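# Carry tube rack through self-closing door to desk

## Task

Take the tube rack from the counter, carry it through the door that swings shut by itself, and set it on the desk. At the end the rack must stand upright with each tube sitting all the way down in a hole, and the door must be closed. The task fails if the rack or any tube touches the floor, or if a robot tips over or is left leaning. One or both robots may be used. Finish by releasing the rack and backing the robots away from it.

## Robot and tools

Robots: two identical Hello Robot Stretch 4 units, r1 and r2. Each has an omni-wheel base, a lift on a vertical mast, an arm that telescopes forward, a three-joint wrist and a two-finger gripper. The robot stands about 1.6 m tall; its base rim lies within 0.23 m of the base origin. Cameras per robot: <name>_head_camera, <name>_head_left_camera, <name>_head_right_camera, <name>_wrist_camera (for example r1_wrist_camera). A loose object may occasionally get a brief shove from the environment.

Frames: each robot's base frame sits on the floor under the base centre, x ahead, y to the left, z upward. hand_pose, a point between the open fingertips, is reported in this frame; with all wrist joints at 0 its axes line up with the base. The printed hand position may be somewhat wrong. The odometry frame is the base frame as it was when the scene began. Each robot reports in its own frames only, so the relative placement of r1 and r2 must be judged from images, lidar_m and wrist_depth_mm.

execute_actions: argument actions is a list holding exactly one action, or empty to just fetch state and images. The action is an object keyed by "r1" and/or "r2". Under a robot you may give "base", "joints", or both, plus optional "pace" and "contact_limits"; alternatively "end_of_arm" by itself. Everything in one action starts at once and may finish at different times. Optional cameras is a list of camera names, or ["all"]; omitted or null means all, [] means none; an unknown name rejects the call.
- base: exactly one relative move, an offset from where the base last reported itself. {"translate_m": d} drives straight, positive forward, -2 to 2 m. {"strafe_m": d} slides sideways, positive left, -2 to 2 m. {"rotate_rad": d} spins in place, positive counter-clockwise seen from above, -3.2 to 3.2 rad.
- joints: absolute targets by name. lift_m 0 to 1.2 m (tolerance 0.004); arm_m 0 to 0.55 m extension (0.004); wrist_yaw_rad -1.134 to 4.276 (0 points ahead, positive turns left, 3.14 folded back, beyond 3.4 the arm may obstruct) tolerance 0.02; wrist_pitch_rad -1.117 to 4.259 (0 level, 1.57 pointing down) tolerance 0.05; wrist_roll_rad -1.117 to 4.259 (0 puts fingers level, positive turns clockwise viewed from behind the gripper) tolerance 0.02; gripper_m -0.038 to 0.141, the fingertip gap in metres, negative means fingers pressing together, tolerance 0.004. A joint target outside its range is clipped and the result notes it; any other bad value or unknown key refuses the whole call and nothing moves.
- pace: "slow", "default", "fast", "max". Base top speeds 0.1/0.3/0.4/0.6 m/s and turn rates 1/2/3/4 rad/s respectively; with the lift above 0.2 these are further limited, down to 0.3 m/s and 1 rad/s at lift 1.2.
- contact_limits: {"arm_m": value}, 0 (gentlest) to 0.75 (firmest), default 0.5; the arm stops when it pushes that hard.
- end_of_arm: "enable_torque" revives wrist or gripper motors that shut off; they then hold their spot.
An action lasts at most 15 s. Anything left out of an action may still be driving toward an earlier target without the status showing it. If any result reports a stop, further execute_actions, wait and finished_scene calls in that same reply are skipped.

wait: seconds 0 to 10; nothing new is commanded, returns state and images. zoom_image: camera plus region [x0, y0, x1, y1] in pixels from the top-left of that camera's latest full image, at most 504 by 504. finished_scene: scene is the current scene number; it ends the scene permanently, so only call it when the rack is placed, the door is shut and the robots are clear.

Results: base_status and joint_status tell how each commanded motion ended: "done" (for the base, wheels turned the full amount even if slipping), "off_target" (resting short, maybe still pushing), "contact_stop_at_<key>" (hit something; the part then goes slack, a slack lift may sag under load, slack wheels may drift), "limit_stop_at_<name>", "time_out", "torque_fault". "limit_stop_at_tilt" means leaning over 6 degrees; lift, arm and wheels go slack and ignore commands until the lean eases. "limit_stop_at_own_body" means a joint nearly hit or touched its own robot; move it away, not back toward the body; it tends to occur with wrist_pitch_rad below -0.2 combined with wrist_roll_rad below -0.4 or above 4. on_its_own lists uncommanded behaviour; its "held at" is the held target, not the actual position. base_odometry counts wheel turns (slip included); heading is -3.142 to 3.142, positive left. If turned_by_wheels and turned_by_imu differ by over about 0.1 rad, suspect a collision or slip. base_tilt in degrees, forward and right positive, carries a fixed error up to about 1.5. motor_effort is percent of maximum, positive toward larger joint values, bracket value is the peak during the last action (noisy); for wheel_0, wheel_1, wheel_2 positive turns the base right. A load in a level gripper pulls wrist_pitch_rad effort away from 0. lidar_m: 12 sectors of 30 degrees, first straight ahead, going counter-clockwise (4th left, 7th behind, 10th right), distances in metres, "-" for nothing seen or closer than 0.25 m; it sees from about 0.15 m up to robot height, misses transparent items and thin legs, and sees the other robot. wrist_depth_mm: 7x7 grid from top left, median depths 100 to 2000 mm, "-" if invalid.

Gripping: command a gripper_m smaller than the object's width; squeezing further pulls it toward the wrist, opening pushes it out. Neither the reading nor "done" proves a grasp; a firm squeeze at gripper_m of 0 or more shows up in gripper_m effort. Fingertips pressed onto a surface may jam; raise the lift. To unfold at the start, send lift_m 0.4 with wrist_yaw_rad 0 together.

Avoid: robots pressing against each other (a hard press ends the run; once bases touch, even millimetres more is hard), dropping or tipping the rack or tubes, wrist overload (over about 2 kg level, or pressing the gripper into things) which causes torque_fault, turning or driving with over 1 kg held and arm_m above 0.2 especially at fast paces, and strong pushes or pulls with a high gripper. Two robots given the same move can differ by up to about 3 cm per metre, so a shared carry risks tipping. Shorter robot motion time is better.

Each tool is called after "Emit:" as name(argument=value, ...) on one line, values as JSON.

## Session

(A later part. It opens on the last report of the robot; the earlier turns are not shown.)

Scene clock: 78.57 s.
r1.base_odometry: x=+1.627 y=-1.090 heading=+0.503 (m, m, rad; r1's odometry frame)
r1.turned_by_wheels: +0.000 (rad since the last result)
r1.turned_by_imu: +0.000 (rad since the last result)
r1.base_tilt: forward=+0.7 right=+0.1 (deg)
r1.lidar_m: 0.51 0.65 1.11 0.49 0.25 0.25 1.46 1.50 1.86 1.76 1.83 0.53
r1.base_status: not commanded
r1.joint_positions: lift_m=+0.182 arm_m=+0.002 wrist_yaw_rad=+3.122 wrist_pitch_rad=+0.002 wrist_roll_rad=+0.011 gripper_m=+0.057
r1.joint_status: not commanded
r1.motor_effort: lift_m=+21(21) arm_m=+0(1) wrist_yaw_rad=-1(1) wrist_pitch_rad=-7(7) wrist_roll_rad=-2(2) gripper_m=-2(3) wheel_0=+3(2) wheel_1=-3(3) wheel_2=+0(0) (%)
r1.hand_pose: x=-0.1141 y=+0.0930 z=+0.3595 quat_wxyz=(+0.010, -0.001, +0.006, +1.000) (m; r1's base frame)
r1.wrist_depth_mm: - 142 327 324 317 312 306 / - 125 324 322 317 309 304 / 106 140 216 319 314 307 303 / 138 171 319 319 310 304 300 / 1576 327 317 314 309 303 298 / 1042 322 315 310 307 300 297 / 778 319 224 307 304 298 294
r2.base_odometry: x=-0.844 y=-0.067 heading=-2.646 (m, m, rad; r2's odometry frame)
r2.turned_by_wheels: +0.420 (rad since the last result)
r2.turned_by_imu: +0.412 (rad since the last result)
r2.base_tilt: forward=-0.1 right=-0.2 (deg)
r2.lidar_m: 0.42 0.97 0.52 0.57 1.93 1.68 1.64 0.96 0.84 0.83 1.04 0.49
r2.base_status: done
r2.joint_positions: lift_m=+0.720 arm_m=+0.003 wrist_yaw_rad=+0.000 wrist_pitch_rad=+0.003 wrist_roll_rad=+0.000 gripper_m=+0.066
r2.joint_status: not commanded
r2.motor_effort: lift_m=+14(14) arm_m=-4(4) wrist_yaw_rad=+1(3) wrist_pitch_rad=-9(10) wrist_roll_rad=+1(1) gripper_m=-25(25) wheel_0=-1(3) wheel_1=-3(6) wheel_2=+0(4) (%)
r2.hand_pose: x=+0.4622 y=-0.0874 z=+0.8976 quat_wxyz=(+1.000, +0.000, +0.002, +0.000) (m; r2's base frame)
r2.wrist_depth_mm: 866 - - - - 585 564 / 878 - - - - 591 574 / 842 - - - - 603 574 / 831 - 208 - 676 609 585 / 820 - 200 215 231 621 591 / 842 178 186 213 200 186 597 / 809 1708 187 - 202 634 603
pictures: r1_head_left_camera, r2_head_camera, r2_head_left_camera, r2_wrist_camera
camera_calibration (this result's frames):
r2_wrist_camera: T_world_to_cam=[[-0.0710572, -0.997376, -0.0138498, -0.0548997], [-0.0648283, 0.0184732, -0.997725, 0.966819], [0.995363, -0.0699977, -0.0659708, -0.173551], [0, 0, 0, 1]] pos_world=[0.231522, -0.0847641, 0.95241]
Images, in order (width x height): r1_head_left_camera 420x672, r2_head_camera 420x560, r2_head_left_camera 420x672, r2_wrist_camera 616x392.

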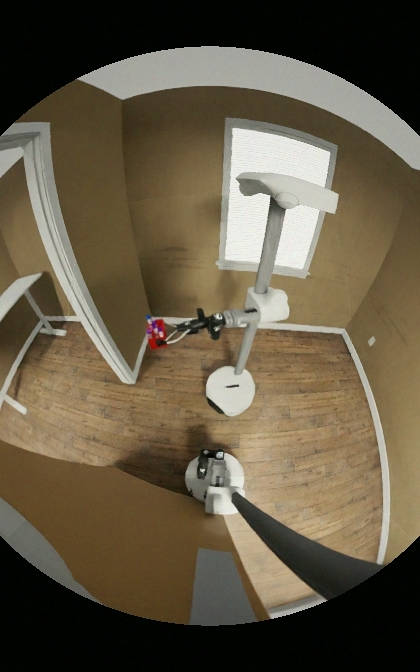

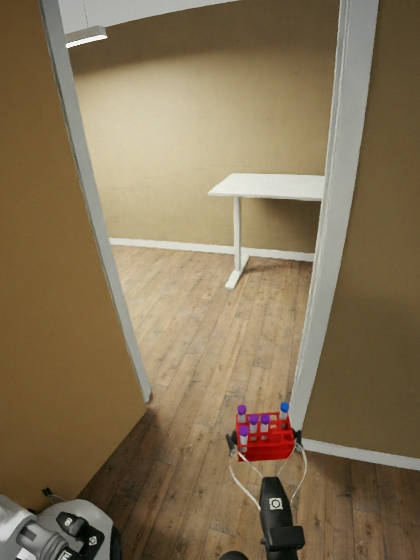

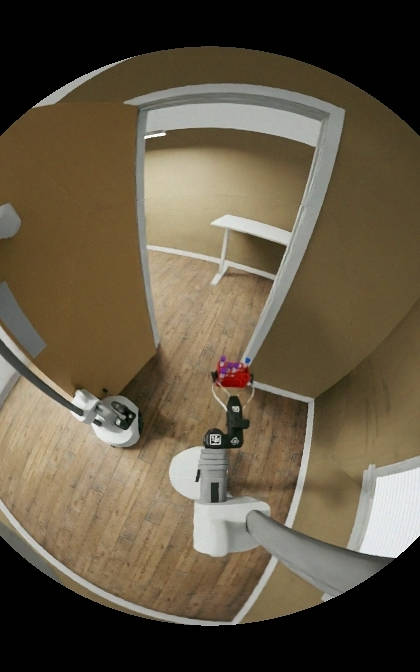

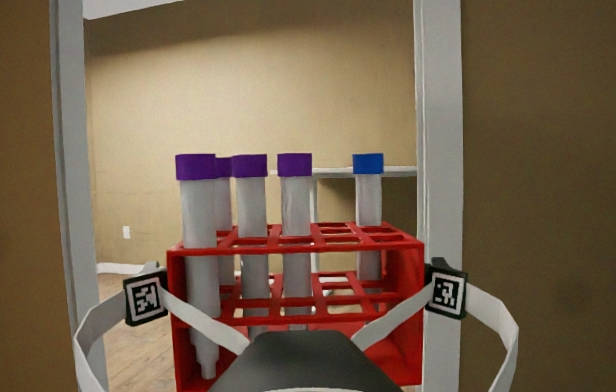

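Emit:
execute_actions(actions=[{"r2":{"base":{"strafe_m":0.07},"joints":{"lift_m":0.8}}}], cameras=[])

Emit:
execute_actions(actions=[{"r2":{"base":{"translate_m":1.45},"joints":{"lift_m":0.92}}}], cameras=["r2_head_camera","r2_head_left_camera","r2_wrist_camera"])

Scene clock: 84.13 s.
r1.base_odometry: x=+1.627 y=-1.090 heading=+0.503 (m, m, rad; r1's odometry frame)
r1.turned_by_wheels: +0.000 (rad since the last result)
r1.turned_by_imu: +0.000 (rad since the last result)
r1.base_tilt: forward=+0.7 right=+0.1 (deg)
r1.lidar_m: 0.44 0.56 1.06 0.52 0.25 0.25 1.47 1.51 1.86 1.77 1.83 0.48
r1.base_status: not commanded
r1.joint_positions: lift_m=+0.182 arm_m=+0.002 wrist_yaw_rad=+3.122 wrist_pitch_rad=+0.002 wrist_roll_rad=+0.011 gripper_m=+0.057
r1.joint_status: not commanded
r1.motor_effort: lift_m=+21(21) arm_m=-1(0) wrist_yaw_rad=+0(0) wrist_pitch_rad=-7(7) wrist_roll_rad=-2(2) gripper_m=-4(2) wheel_0=+3(3) wheel_1=-3(3) wheel_2=+0(0) (%)
r1.hand_pose: x=-0.1141 y=+0.0930 z=+0.3595 quat_wxyz=(+0.010, -0.001, +0.006, +1.000) (m; r1's base frame)
r1.wrist_depth_mm: - 141 327 324 319 310 307 / - 125 324 322 315 309 304 / 106 140 215 319 312 307 303 / 138 170 320 315 310 304 300 / 1576 327 320 314 309 303 297 / 1042 322 315 312 303 300 296 / 768 320 224 307 301 298 294
r2.base_odometry: x=-0.811 y=-0.129 heading=-2.646 (m, m, rad; r2's odometry frame)
r2.turned_by_wheels: +0.000 (rad since the last result)
r2.turned_by_imu: -0.001 (rad since the last result)
r2.base_tilt: forward=-0.2 right=-0.3 (deg)
r2.lidar_m: 0.43 0.59 0.45 0.52 1.88 1.67 1.66 1.05 0.92 0.91 1.06 0.91
r2.base_status: done
r2.joint_positions: lift_m=+0.800 arm_m=+0.003 wrist_yaw_rad=+0.000 wrist_pitch_rad=+0.003 wrist_roll_rad=+0.000 gripper_m=+0.066
r2.joint_status: all done
r2.motor_effort: lift_m=+24(26) arm_m=-4(5) wrist_yaw_rad=+1(0) wrist_pitch_rad=-10(11) wrist_roll_rad=+1(1) gripper_m=-25(26) wheel_0=-1(10) wheel_1=+1(7) wheel_2=+1(1) (%)
r2.hand_pose: x=+0.4622 y=-0.0874 z=+0.9768 quat_wxyz=(+1.000, +0.000, +0.002, +0.000) (m; r2's base frame)
r2.wrist_depth_mm: 768 - - - - 603 580 / 778 - - - - 609 591 / 768 - - - - 621 597 / 768 - 209 - 1921 627 603 / 778 1008 201 216 231 627 603 / 778 178 187 213 200 186 615 / 759 1808 187 - 201 640 627
pictures: none
No camera images: the call's "cameras" was empty. Leave "cameras" out to get every camera's image.

Scene clock: 90.47 s.
r1.base_odometry: x=+1.627 y=-1.090 heading=+0.503 (m, m, rad; r1's odometry frame)
r1.turned_by_wheels: +0.000 (rad since the last result)
r1.turned_by_imu: +0.000 (rad since the last result)
r1.base_tilt: forward=+0.6 right=+0.0 (deg)
r1.lidar_m: 1.55 1.18 1.08 0.47 0.25 0.25 1.46 1.53 1.84 1.76 1.85 1.65
r1.base_status: not commanded
r1.joint_positions: lift_m=+0.182 arm_m=+0.002 wrist_yaw_rad=+3.122 wrist_pitch_rad=+0.002 wrist_roll_rad=+0.011 gripper_m=+0.057
r1.joint_status: not commanded
r1.motor_effort: lift_m=+21(21) arm_m=+0(0) wrist_yaw_rad=+0(2) wrist_pitch_rad=-6(7) wrist_roll_rad=-2(1) gripper_m=-3(5) wheel_0=+3(3) wheel_1=-3(3) wheel_2=+0(0) (%)
r1.hand_pose: x=-0.1141 y=+0.0930 z=+0.3595 quat_wxyz=(+0.010, -0.001, +0.006, +1.000) (m; r1's base frame)
r1.wrist_depth_mm: - 141 327 322 319 312 306 / - 125 324 320 315 309 304 / 106 139 216 317 314 306 303 / 138 171 320 319 310 304 300 / 1537 327 320 315 309 303 298 / 1042 324 315 309 304 301 294 / 778 319 224 306 304 298 293
r2.base_odometry: x=-2.086 y=-0.818 heading=-2.646 (m, m, rad; r2's odometry frame)
r2.turned_by_wheels: +0.000 (rad since the last result)
r2.turned_by_imu: -0.006 (rad since the last result)
r2.base_tilt: forward=-0.2 right=-0.3 (deg)
r2.lidar_m: 0.41 2.03 2.35 0.57 0.42 0.70 2.62 0.62 0.67 1.37 1.03 0.47
r2.base_status: done
r2.joint_positions: lift_m=+0.920 arm_m=+0.003 wrist_yaw_rad=+0.000 wrist_pitch_rad=+0.003 wrist_roll_rad=+0.000 gripper_m=+0.066
r2.joint_status: all done
r2.motor_effort: lift_m=+24(26) arm_m=-4(4) wrist_yaw_rad=+0(0) wrist_pitch_rad=-9(10) wrist_roll_rad=+1(1) gripper_m=-24(25) wheel_0=+2(4) wheel_1=+1(7) wheel_2=+1(9) (%)
r2.hand_pose: x=+0.4622 y=-0.0874 z=+1.0968 quat_wxyz=(+1.000, +0.000, +0.002, +0.000) (m; r2's base frame)
r2.wrist_depth_mm: 1708 1618 1537 1430 1336 1281 1205 / 1756 1661 1537 1464 1397 1308 1229 / 1808 1661 1576 1430 1366 1308 1255 / 1808 1708 208 1430 1397 1336 1255 / 1863 1756 193 216 230 831 798 / 1863 178 186 213 200 187 1281 / 1921 1756 187 - 201 1366 1336
pictures: r2_head_camera, r2_head_left_camera, r2_wrist_camera
camera_calibration (this result's frames):
r2_wrist_camera: T_world_to_cam=[[-0.0711585, -0.997369, -0.013853, -0.0521196], [-0.0647773, 0.0184797, -0.997729, 1.16556], [0.995359, -0.0700995, -0.0659218, -0.160461], [0, 0, 0, 1]] pos_world=[0.23151, -0.08477, 1.15162]
Images, in order (width x height): r2_head_camera 420x560, r2_head_left_camera 420x672, r2_wrist_camera 616x392.

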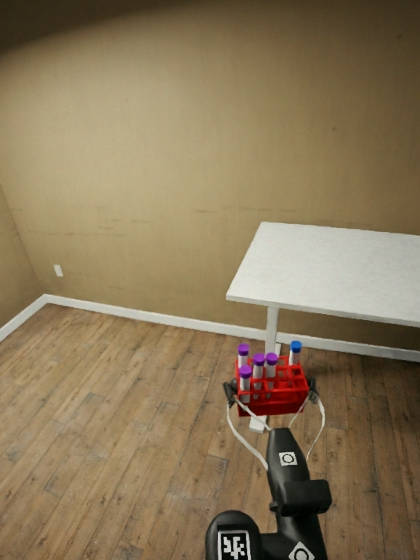

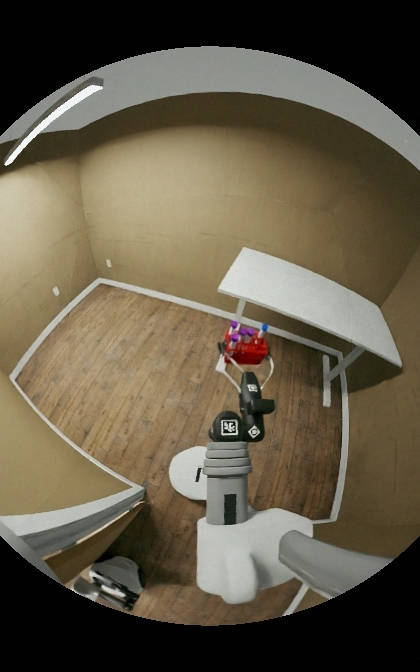

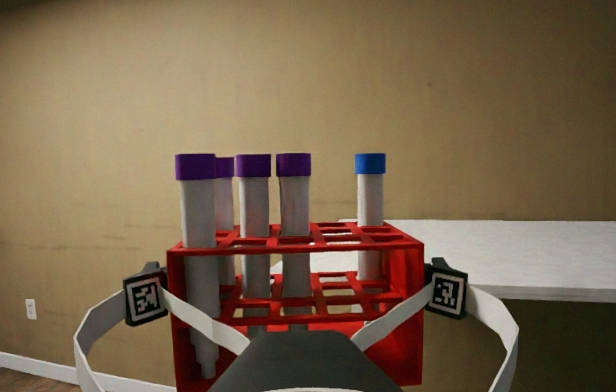

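Emit:
execute_actions(actions=[{"r1":{"base":{"strafe_m":-0.5},"pace":"fast"},"r2":{"base":{"rotate_rad":-0.45},"pace":"slow"}}], cameras=[])

Emit:
execute_actions(actions=[{"r2":{"base":{"translate_m":0.35},"joints":{"arm_m":0.3,"lift_m":0.86}}}], cameras=["r2_head_camera","r2_wrist_camera"])

Scene clock: 96.60 s.
r1.base_odometry: x=+1.868 y=-1.528 heading=+0.503 (m, m, rad; r1's odometry frame)
r1.turned_by_wheels: +0.000 (rad since the last result)
r1.turned_by_imu: -0.001 (rad since the last result)
r1.base_tilt: forward=+0.8 right=+0.1 (deg)
r1.lidar_m: 1.57 1.61 1.02 1.13 1.32 1.51 1.42 1.49 1.34 1.26 1.31 1.67
r1.base_status: done
r1.joint_positions: lift_m=+0.182 arm_m=+0.002 wrist_yaw_rad=+3.122 wrist_pitch_rad=+0.002 wrist_roll_rad=+0.011 gripper_m=+0.057
r1.joint_status: not commanded
r1.motor_effort: lift_m=+21(21) arm_m=-1(1) wrist_yaw_rad=+0(1) wrist_pitch_rad=-7(7) wrist_roll_rad=-2(2) gripper_m=-2(4) wheel_0=-2(12) wheel_1=+2(14) wheel_2=+0(1) (%)
r1.hand_pose: x=-0.1141 y=+0.0930 z=+0.3595 quat_wxyz=(+0.010, -0.001, +0.006, +1.000) (m; r1's base frame)
r1.wrist_depth_mm: - 142 - - - - 1661 / - 124 1576 - - - 1537 / 106 140 216 1661 - - 1537 / 137 171 1576 1576 - - 1464 / 1537 1576 1576 1576 - 1983 1430 / 1042 1042 1078 1366 1708 1756 1336 / 768 798 530 960 1025 1205 1255
r2.base_odometry: x=-2.086 y=-0.819 heading=-3.095 (m, m, rad; r2's odometry frame)
r2.turned_by_wheels: -0.449 (rad since the last result)
r2.turned_by_imu: -0.444 (rad since the last result)
r2.base_tilt: forward=-0.1 right=-0.3 (deg)
r2.lidar_m: 0.39 0.90 2.12 2.33 0.53 0.41 0.48 0.59 0.60 0.80 1.39 0.51
r2.base_status: done
r2.joint_positions: lift_m=+0.920 arm_m=+0.003 wrist_yaw_rad=+0.000 wrist_pitch_rad=+0.003 wrist_roll_rad=+0.000 gripper_m=+0.066
r2.joint_status: not commanded
r2.motor_effort: lift_m=+24(24) arm_m=-4(4) wrist_yaw_rad=-1(2) wrist_pitch_rad=-10(10) wrist_roll_rad=+0(1) gripper_m=-24(26) wheel_0=+4(2) wheel_1=+3(5) wheel_2=+1(5) (%)
r2.hand_pose: x=+0.4622 y=-0.0874 z=+1.0968 quat_wxyz=(+1.000, +0.000, +0.002, +0.000) (m; r2's base frame)
r2.wrist_depth_mm: 1281 1308 1397 1464 1499 1576 1366 / 1308 1308 1397 1464 1499 1576 1397 / 1308 1336 1397 1464 1576 1618 1430 / 1308 1366 208 1464 1537 1618 1366 / 1336 946 201 215 230 946 917 / 1308 178 187 213 200 186 1308 / 1336 1397 188 - 201 1708 1336
pictures: none
No camera images: the call's "cameras" was empty. Leave "cameras" out to get every camera's image.

Scene clock: 99.23 s.
r1.base_odometry: x=+1.868 y=-1.528 heading=+0.503 (m, m, rad; r1's odometry frame)
r1.turned_by_wheels: +0.000 (rad since the last result)
r1.turned_by_imu: +0.000 (rad since the last result)
r1.base_tilt: forward=+0.7 right=-0.1 (deg)
r1.lidar_m: 1.55 1.63 1.35 1.28 1.32 1.52 1.47 1.51 1.35 1.26 1.32 1.70
r1.base_status: not commanded
r1.joint_positions: lift_m=+0.182 arm_m=+0.002 wrist_yaw_rad=+3.122 wrist_pitch_rad=+0.002 wrist_roll_rad=+0.011 gripper_m=+0.057
r1.joint_status: not commanded
r1.motor_effort: lift_m=+21(21) arm_m=-1(1) wrist_yaw_rad=+0(1) wrist_pitch_rad=-6(7) wrist_roll_rad=-2(2) gripper_m=-3(3) wheel_0=-2(2) wheel_1=+2(2) wheel_2=+0(0) (%)
r1.hand_pose: x=-0.1141 y=+0.0930 z=+0.3595 quat_wxyz=(+0.010, -0.001, +0.006, +1.000) (m; r1's base frame)
r1.wrist_depth_mm: - 141 - - - - 1618 / - 125 1618 - - - 1576 / 106 139 216 1618 - - 1537 / 138 171 1576 1618 - - 1499 / 1537 1576 1618 1618 - 1983 1430 / 1042 1060 1078 1336 1756 1756 1366 / 759 798 525 976 1025 1205 1255
r2.base_odometry: x=-2.435 y=-0.835 heading=-3.095 (m, m, rad; r2's odometry frame)
r2.turned_by_wheels: +0.000 (rad since the last result)
r2.turned_by_imu: -0.002 (rad since the last result)
r2.base_tilt: forward=-0.1 right=-0.3 (deg)
r2.lidar_m: 0.54 0.56 1.73 2.39 1.10 0.74 0.71 0.73 0.81 1.30 0.92 0.62
r2.base_status: done
r2.joint_positions: lift_m=+0.860 arm_m=+0.299 wrist_yaw_rad=+0.000 wrist_pitch_rad=+0.003 wrist_roll_rad=+0.000 gripper_m=+0.066
r2.joint_status: all done
r2.motor_effort: lift_m=+14(21) arm_m=+5(5) wrist_yaw_rad=-1(1) wrist_pitch_rad=-9(10) wrist_roll_rad=+0(0) gripper_m=-25(25) wheel_0=+0(6) wheel_1=+3(8) wheel_2=+0(9) (%)
r2.hand_pose: x=+0.7586 y=-0.0874 z=+1.0376 quat_wxyz=(+1.000, +0.000, +0.002, +0.000) (m; r2's base frame)
r2.wrist_depth_mm: 732 768 798 831 878 917 960 / 741 768 798 842 891 931 976 / 750 778 798 854 891 931 976 / 750 788 211 842 891 960 976 / 661 654 200 216 231 585 564 / 384 178 187 214 200 186 347 / 266 270 187 - 201 258 264
pictures: r2_head_camera, r2_wrist_camera
camera_calibration (this result's frames):
r2_wrist_camera: T_world_to_cam=[[-0.0709885, -0.997381, -0.0138648, -0.0319155], [-0.0647691, 0.0184796, -0.997729, 1.12572], [0.995372, -0.0699293, -0.0659113, -0.459406], [0, 0, 0, 1]] pos_world=[0.527927, -0.0847607, 1.09244]
Images, in order (width x height): r2_head_camera 420x560, r2_wrist_camera 616x392.

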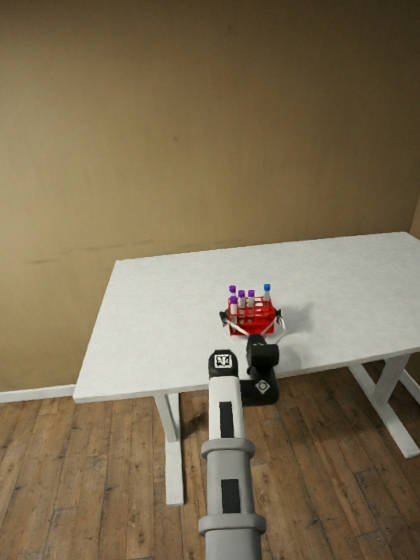

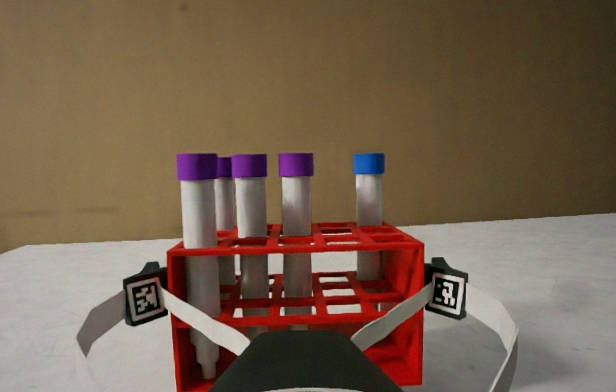

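30 mm above the desk.

Emit:
execute_actions(actions=[{"r2":{"joints":{"lift_m":0.83},"pace":"slow"}}], cameras=[])

Emit:
execute_actions(actions=[{"r2":{"joints":{"gripper_m":0.141}}}], cameras=[])

Emit:
execute_actions(actions=[{"r2":{"joints":{"arm_m":0.002},"base":{"translate_m":-0.15}}}], cameras=["r1_head_left_camera","r2_wrist_camera","r2_head_camera"])

Scene clock: 104.07 s.
r1.base_odometry: x=+1.868 y=-1.528 heading=+0.503 (m, m, rad; r1's odometry frame)
r1.turned_by_wheels: +0.000 (rad since the last result)
r1.turned_by_imu: +0.000 (rad since the last result)
r1.base_tilt: forward=+0.8 right=+0.2 (deg)
r1.lidar_m: 1.55 1.63 1.37 1.28 1.33 1.56 1.46 1.50 1.36 1.27 1.32 1.70
r1.base_status: not commanded
r1.joint_positions: lift_m=+0.182 arm_m=+0.002 wrist_yaw_rad=+3.122 wrist_pitch_rad=+0.002 wrist_roll_rad=+0.011 gripper_m=+0.057
r1.joint_status: not commanded
r1.motor_effort: lift_m=+21(21) arm_m=-1(1) wrist_yaw_rad=+0(1) wrist_pitch_rad=-7(7) wrist_roll_rad=-2(3) gripper_m=-2(2) wheel_0=-2(1) wheel_1=+2(1) wheel_2=+0(0) (%)
r1.hand_pose: x=-0.1141 y=+0.0930 z=+0.3595 quat_wxyz=(+0.010, -0.001, +0.006, +1.000) (m; r1's base frame)
r1.wrist_depth_mm: - 141 - - - - 1618 / - 125 1576 - - - 1537 / 106 140 215 1618 - - 1537 / 138 170 1576 1576 - - 1464 / 1499 1576 1576 1661 - 1983 1430 / 1060 1042 1098 1336 1708 1756 1397 / 768 788 525 976 1025 1229 1229
r2.base_odometry: x=-2.435 y=-0.835 heading=-3.095 (m, m, rad; r2's odometry frame)
r2.turned_by_wheels: +0.000 (rad since the last result)
r2.turned_by_imu: -0.001 (rad since the last result)
r2.base_tilt: forward=-0.1 right=-0.3 (deg)
r2.lidar_m: 0.53 0.57 1.71 2.41 1.10 0.73 0.72 0.73 0.82 1.33 0.93 0.60
r2.base_status: not commanded
r2.joint_positions: lift_m=+0.830 arm_m=+0.299 wrist_yaw_rad=+0.000 wrist_pitch_rad=+0.003 wrist_roll_rad=+0.000 gripper_m=+0.066
r2.joint_status: all done
r2.motor_effort: lift_m=+13(19) arm_m=+4(5) wrist_yaw_rad=+1(3) wrist_pitch_rad=-8(9) wrist_roll_rad=-1(1) gripper_m=-25(25) wheel_0=+0(0) wheel_1=+3(3) wheel_2=+1(1) (%)
r2.hand_pose: x=+0.7586 y=-0.0874 z=+1.0077 quat_wxyz=(+1.000, +0.000, +0.002, +0.000) (m; r2's base frame)
r2.wrist_depth_mm: 741 768 798 831 878 917 960 / 741 768 809 842 891 931 976 / 750 788 798 854 878 931 991 / 750 788 209 842 904 931 976 / 530 525 201 216 231 466 452 / 304 178 187 213 200 186 278 / 212 214 187 - 202 205 210
pictures: none
No camera images: the call's "cameras" was empty. Leave "cameras" out to get every camera's image.

Scene clock: 105.87 s.
r1.base_odometry: x=+1.868 y=-1.528 heading=+0.503 (m, m, rad; r1's odometry frame)
r1.turned_by_wheels: +0.000 (rad since the last result)
r1.turned_by_imu: +0.000 (rad since the last result)
r1.base_tilt: forward=+0.7 right=+0.0 (deg)
r1.lidar_m: 1.57 1.64 1.34 1.22 1.35 1.51 1.46 1.48 1.32 1.27 1.31 1.69
r1.base_status: not commanded
r1.joint_positions: lift_m=+0.182 arm_m=+0.002 wrist_yaw_rad=+3.122 wrist_pitch_rad=+0.002 wrist_roll_rad=+0.011 gripper_m=+0.057
r1.joint_status: not commanded
r1.motor_effort: lift_m=+21(21) arm_m=-1(0) wrist_yaw_rad=+1(1) wrist_pitch_rad=-7(7) wrist_roll_rad=-2(1) gripper_m=-5(3) wheel_0=-2(2) wheel_1=+1(2) wheel_2=+0(0) (%)
r1.hand_pose: x=-0.1141 y=+0.0930 z=+0.3595 quat_wxyz=(+0.010, -0.001, +0.006, +1.000) (m; r1's base frame)
r1.wrist_depth_mm: - 141 - - - - 1661 / - 125 1618 - - - 1618 / 106 140 216 1661 - - 1576 / 137 170 1576 1661 - - 1430 / 1537 1576 1576 1618 - 1983 1464 / 1060 1060 1098 1336 1708 1708 1397 / 778 788 530 960 1008 1205 1281
r2.base_odometry: x=-2.435 y=-0.835 heading=-3.095 (m, m, rad; r2's odometry frame)
r2.turned_by_wheels: +0.000 (rad since the last result)
r2.turned_by_imu: +0.000 (rad since the last result)
r2.base_tilt: forward=-0.1 right=-0.3 (deg)
r2.lidar_m: 0.54 0.57 1.70 2.39 1.07 0.74 0.72 0.73 0.79 1.30 0.91 0.59
r2.base_status: not commanded
r2.joint_positions: lift_m=+0.830 arm_m=+0.299 wrist_yaw_rad=+0.000 wrist_pitch_rad=+0.002 wrist_roll_rad=+0.000 gripper_m=+0.141
r2.joint_status: all done
r2.motor_effort: lift_m=+13(13) arm_m=+5(4) wrist_yaw_rad=-1(0) wrist_pitch_rad=-6(9) wrist_roll_rad=+0(1) gripper_m=-1(27) wheel_0=+0(0) wheel_1=+3(3) wheel_2=+1(0) (%)
r2.hand_pose: x=+0.7586 y=-0.0874 z=+1.0079 quat_wxyz=(+1.000, +0.000, +0.001, +0.000) (m; r2's base frame)
r2.wrist_depth_mm: 732 759 798 831 866 931 960 / 750 778 809 842 891 931 960 / 750 768 809 854 891 946 991 / 750 788 229 854 904 946 976 / 535 530 207 237 224 473 455 / 306 263 206 201 227 267 279 / 220 215 211 - 209 206 211
pictures: none
No camera images: the call's "cameras" was empty. Leave "cameras" out to get every camera's image.

Scene clock: 107.87 s.
r1.base_odometry: x=+1.868 y=-1.528 heading=+0.503 (m, m, rad; r1's odometry frame)
r1.turned_by_wheels: +0.000 (rad since the last result)
r1.turned_by_imu: +0.000 (rad since the last result)
r1.base_tilt: forward=+0.7 right=-0.2 (deg)
r1.lidar_m: 1.57 1.63 1.34 1.28 1.33 1.55 1.44 1.51 1.34 1.28 1.32 1.70
r1.base_status: not commanded
r1.joint_positions: lift_m=+0.182 arm_m=+0.002 wrist_yaw_rad=+3.122 wrist_pitch_rad=+0.002 wrist_roll_rad=+0.011 gripper_m=+0.057
r1.joint_status: not commanded
r1.motor_effort: lift_m=+21(21) arm_m=+0(1) wrist_yaw_rad=+2(2) wrist_pitch_rad=-6(7) wrist_roll_rad=-2(2) gripper_m=-4(3) wheel_0=-3(2) wheel_1=+2(2) wheel_2=+0(0) (%)
r1.hand_pose: x=-0.1141 y=+0.0930 z=+0.3595 quat_wxyz=(+0.010, -0.001, +0.006, +1.000) (m; r1's base frame)
r1.wrist_depth_mm: - 141 - - - - 1576 / - 124 1537 - - - 1576 / 106 140 215 1661 - - 1537 / 138 171 1576 1618 - - 1464 / 1576 1576 1576 1618 - - 1430 / 1042 1025 1078 1336 1756 1708 1366 / 768 798 525 960 1025 1182 1281
r2.base_odometry: x=-2.286 y=-0.828 heading=-3.095 (m, m, rad; r2's odometry frame)
r2.turned_by_wheels: +0.000 (rad since the last result)
r2.turned_by_imu: -0.001 (rad since the last result)
r2.base_tilt: forward=-0.1 right=-0.3 (deg)
r2.lidar_m: 0.63 0.70 1.86 2.38 0.84 0.60 0.56 0.57 0.70 1.33 1.14 0.76
r2.base_status: done
r2.joint_positions: lift_m=+0.830 arm_m=+0.003 wrist_yaw_rad=+0.000 wrist_pitch_rad=+0.002 wrist_roll_rad=+0.000 gripper_m=+0.141
r2.joint_status: all done
r2.motor_effort: lift_m=+13(13) arm_m=-5(6) wrist_yaw_rad=+0(2) wrist_pitch_rad=-7(8) wrist_roll_rad=+0(1) gripper_m=+1(2) wheel_0=-1(5) wheel_1=-2(5) wheel_2=-1(9) (%)
r2.hand_pose: x=+0.4622 y=-0.0875 z=+1.0080 quat_wxyz=(+1.000, +0.000, +0.001, +0.000) (m; r2's base frame)
r2.wrist_depth_mm: 1118 1160 1205 1255 1308 1366 1336 / 1118 1182 1229 1255 1336 1397 1366 / 1138 1160 1255 1281 1336 1430 1366 / 1160 1182 1229 842 1336 1281 1255 / 544 535 525 591 564 554 991 / 1160 798 1255 1281 1366 1430 1397 / 1182 1205 1308 - 1397 1464 1397
pictures: r1_head_left_camera, r2_head_camera, r2_wrist_camera
camera_calibration (this result's frames):
r2_wrist_camera: T_world_to_cam=[[-0.0713624, -0.997353, -0.0139445, -0.053224], [-0.0636464, 0.0185048, -0.997801, 1.07652], [0.995418, -0.070318, -0.0647985, -0.167517], [0, 0, 0, 1]] pos_world=[0.231467, -0.0847833, 1.06256]
Images, in order (width x height): r1_head_left_camera 420x672, r2_head_camera 420x560, r2_wrist_camera 616x392.

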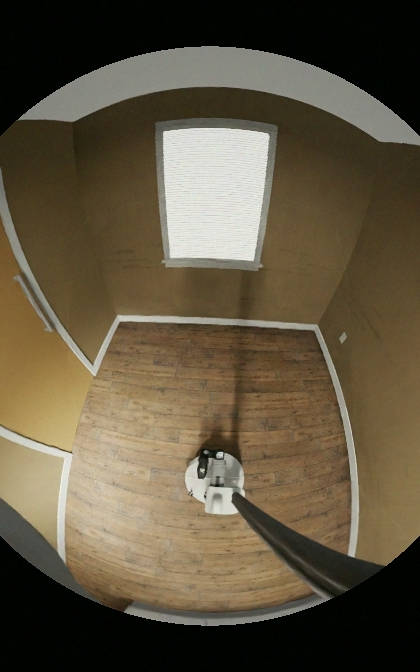

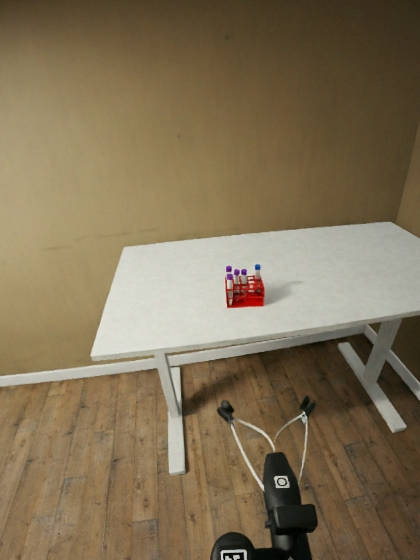

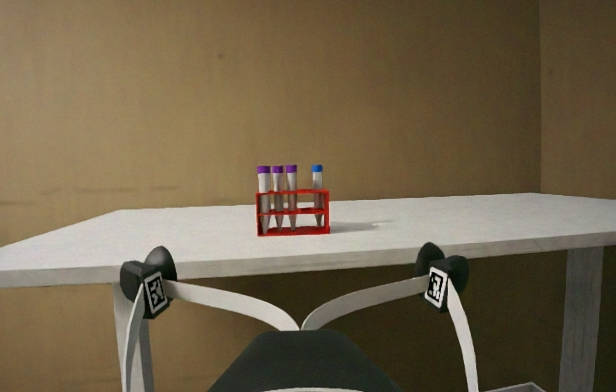

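Emit:
finished_scene(scene=2)

The scene is finished: the task was done.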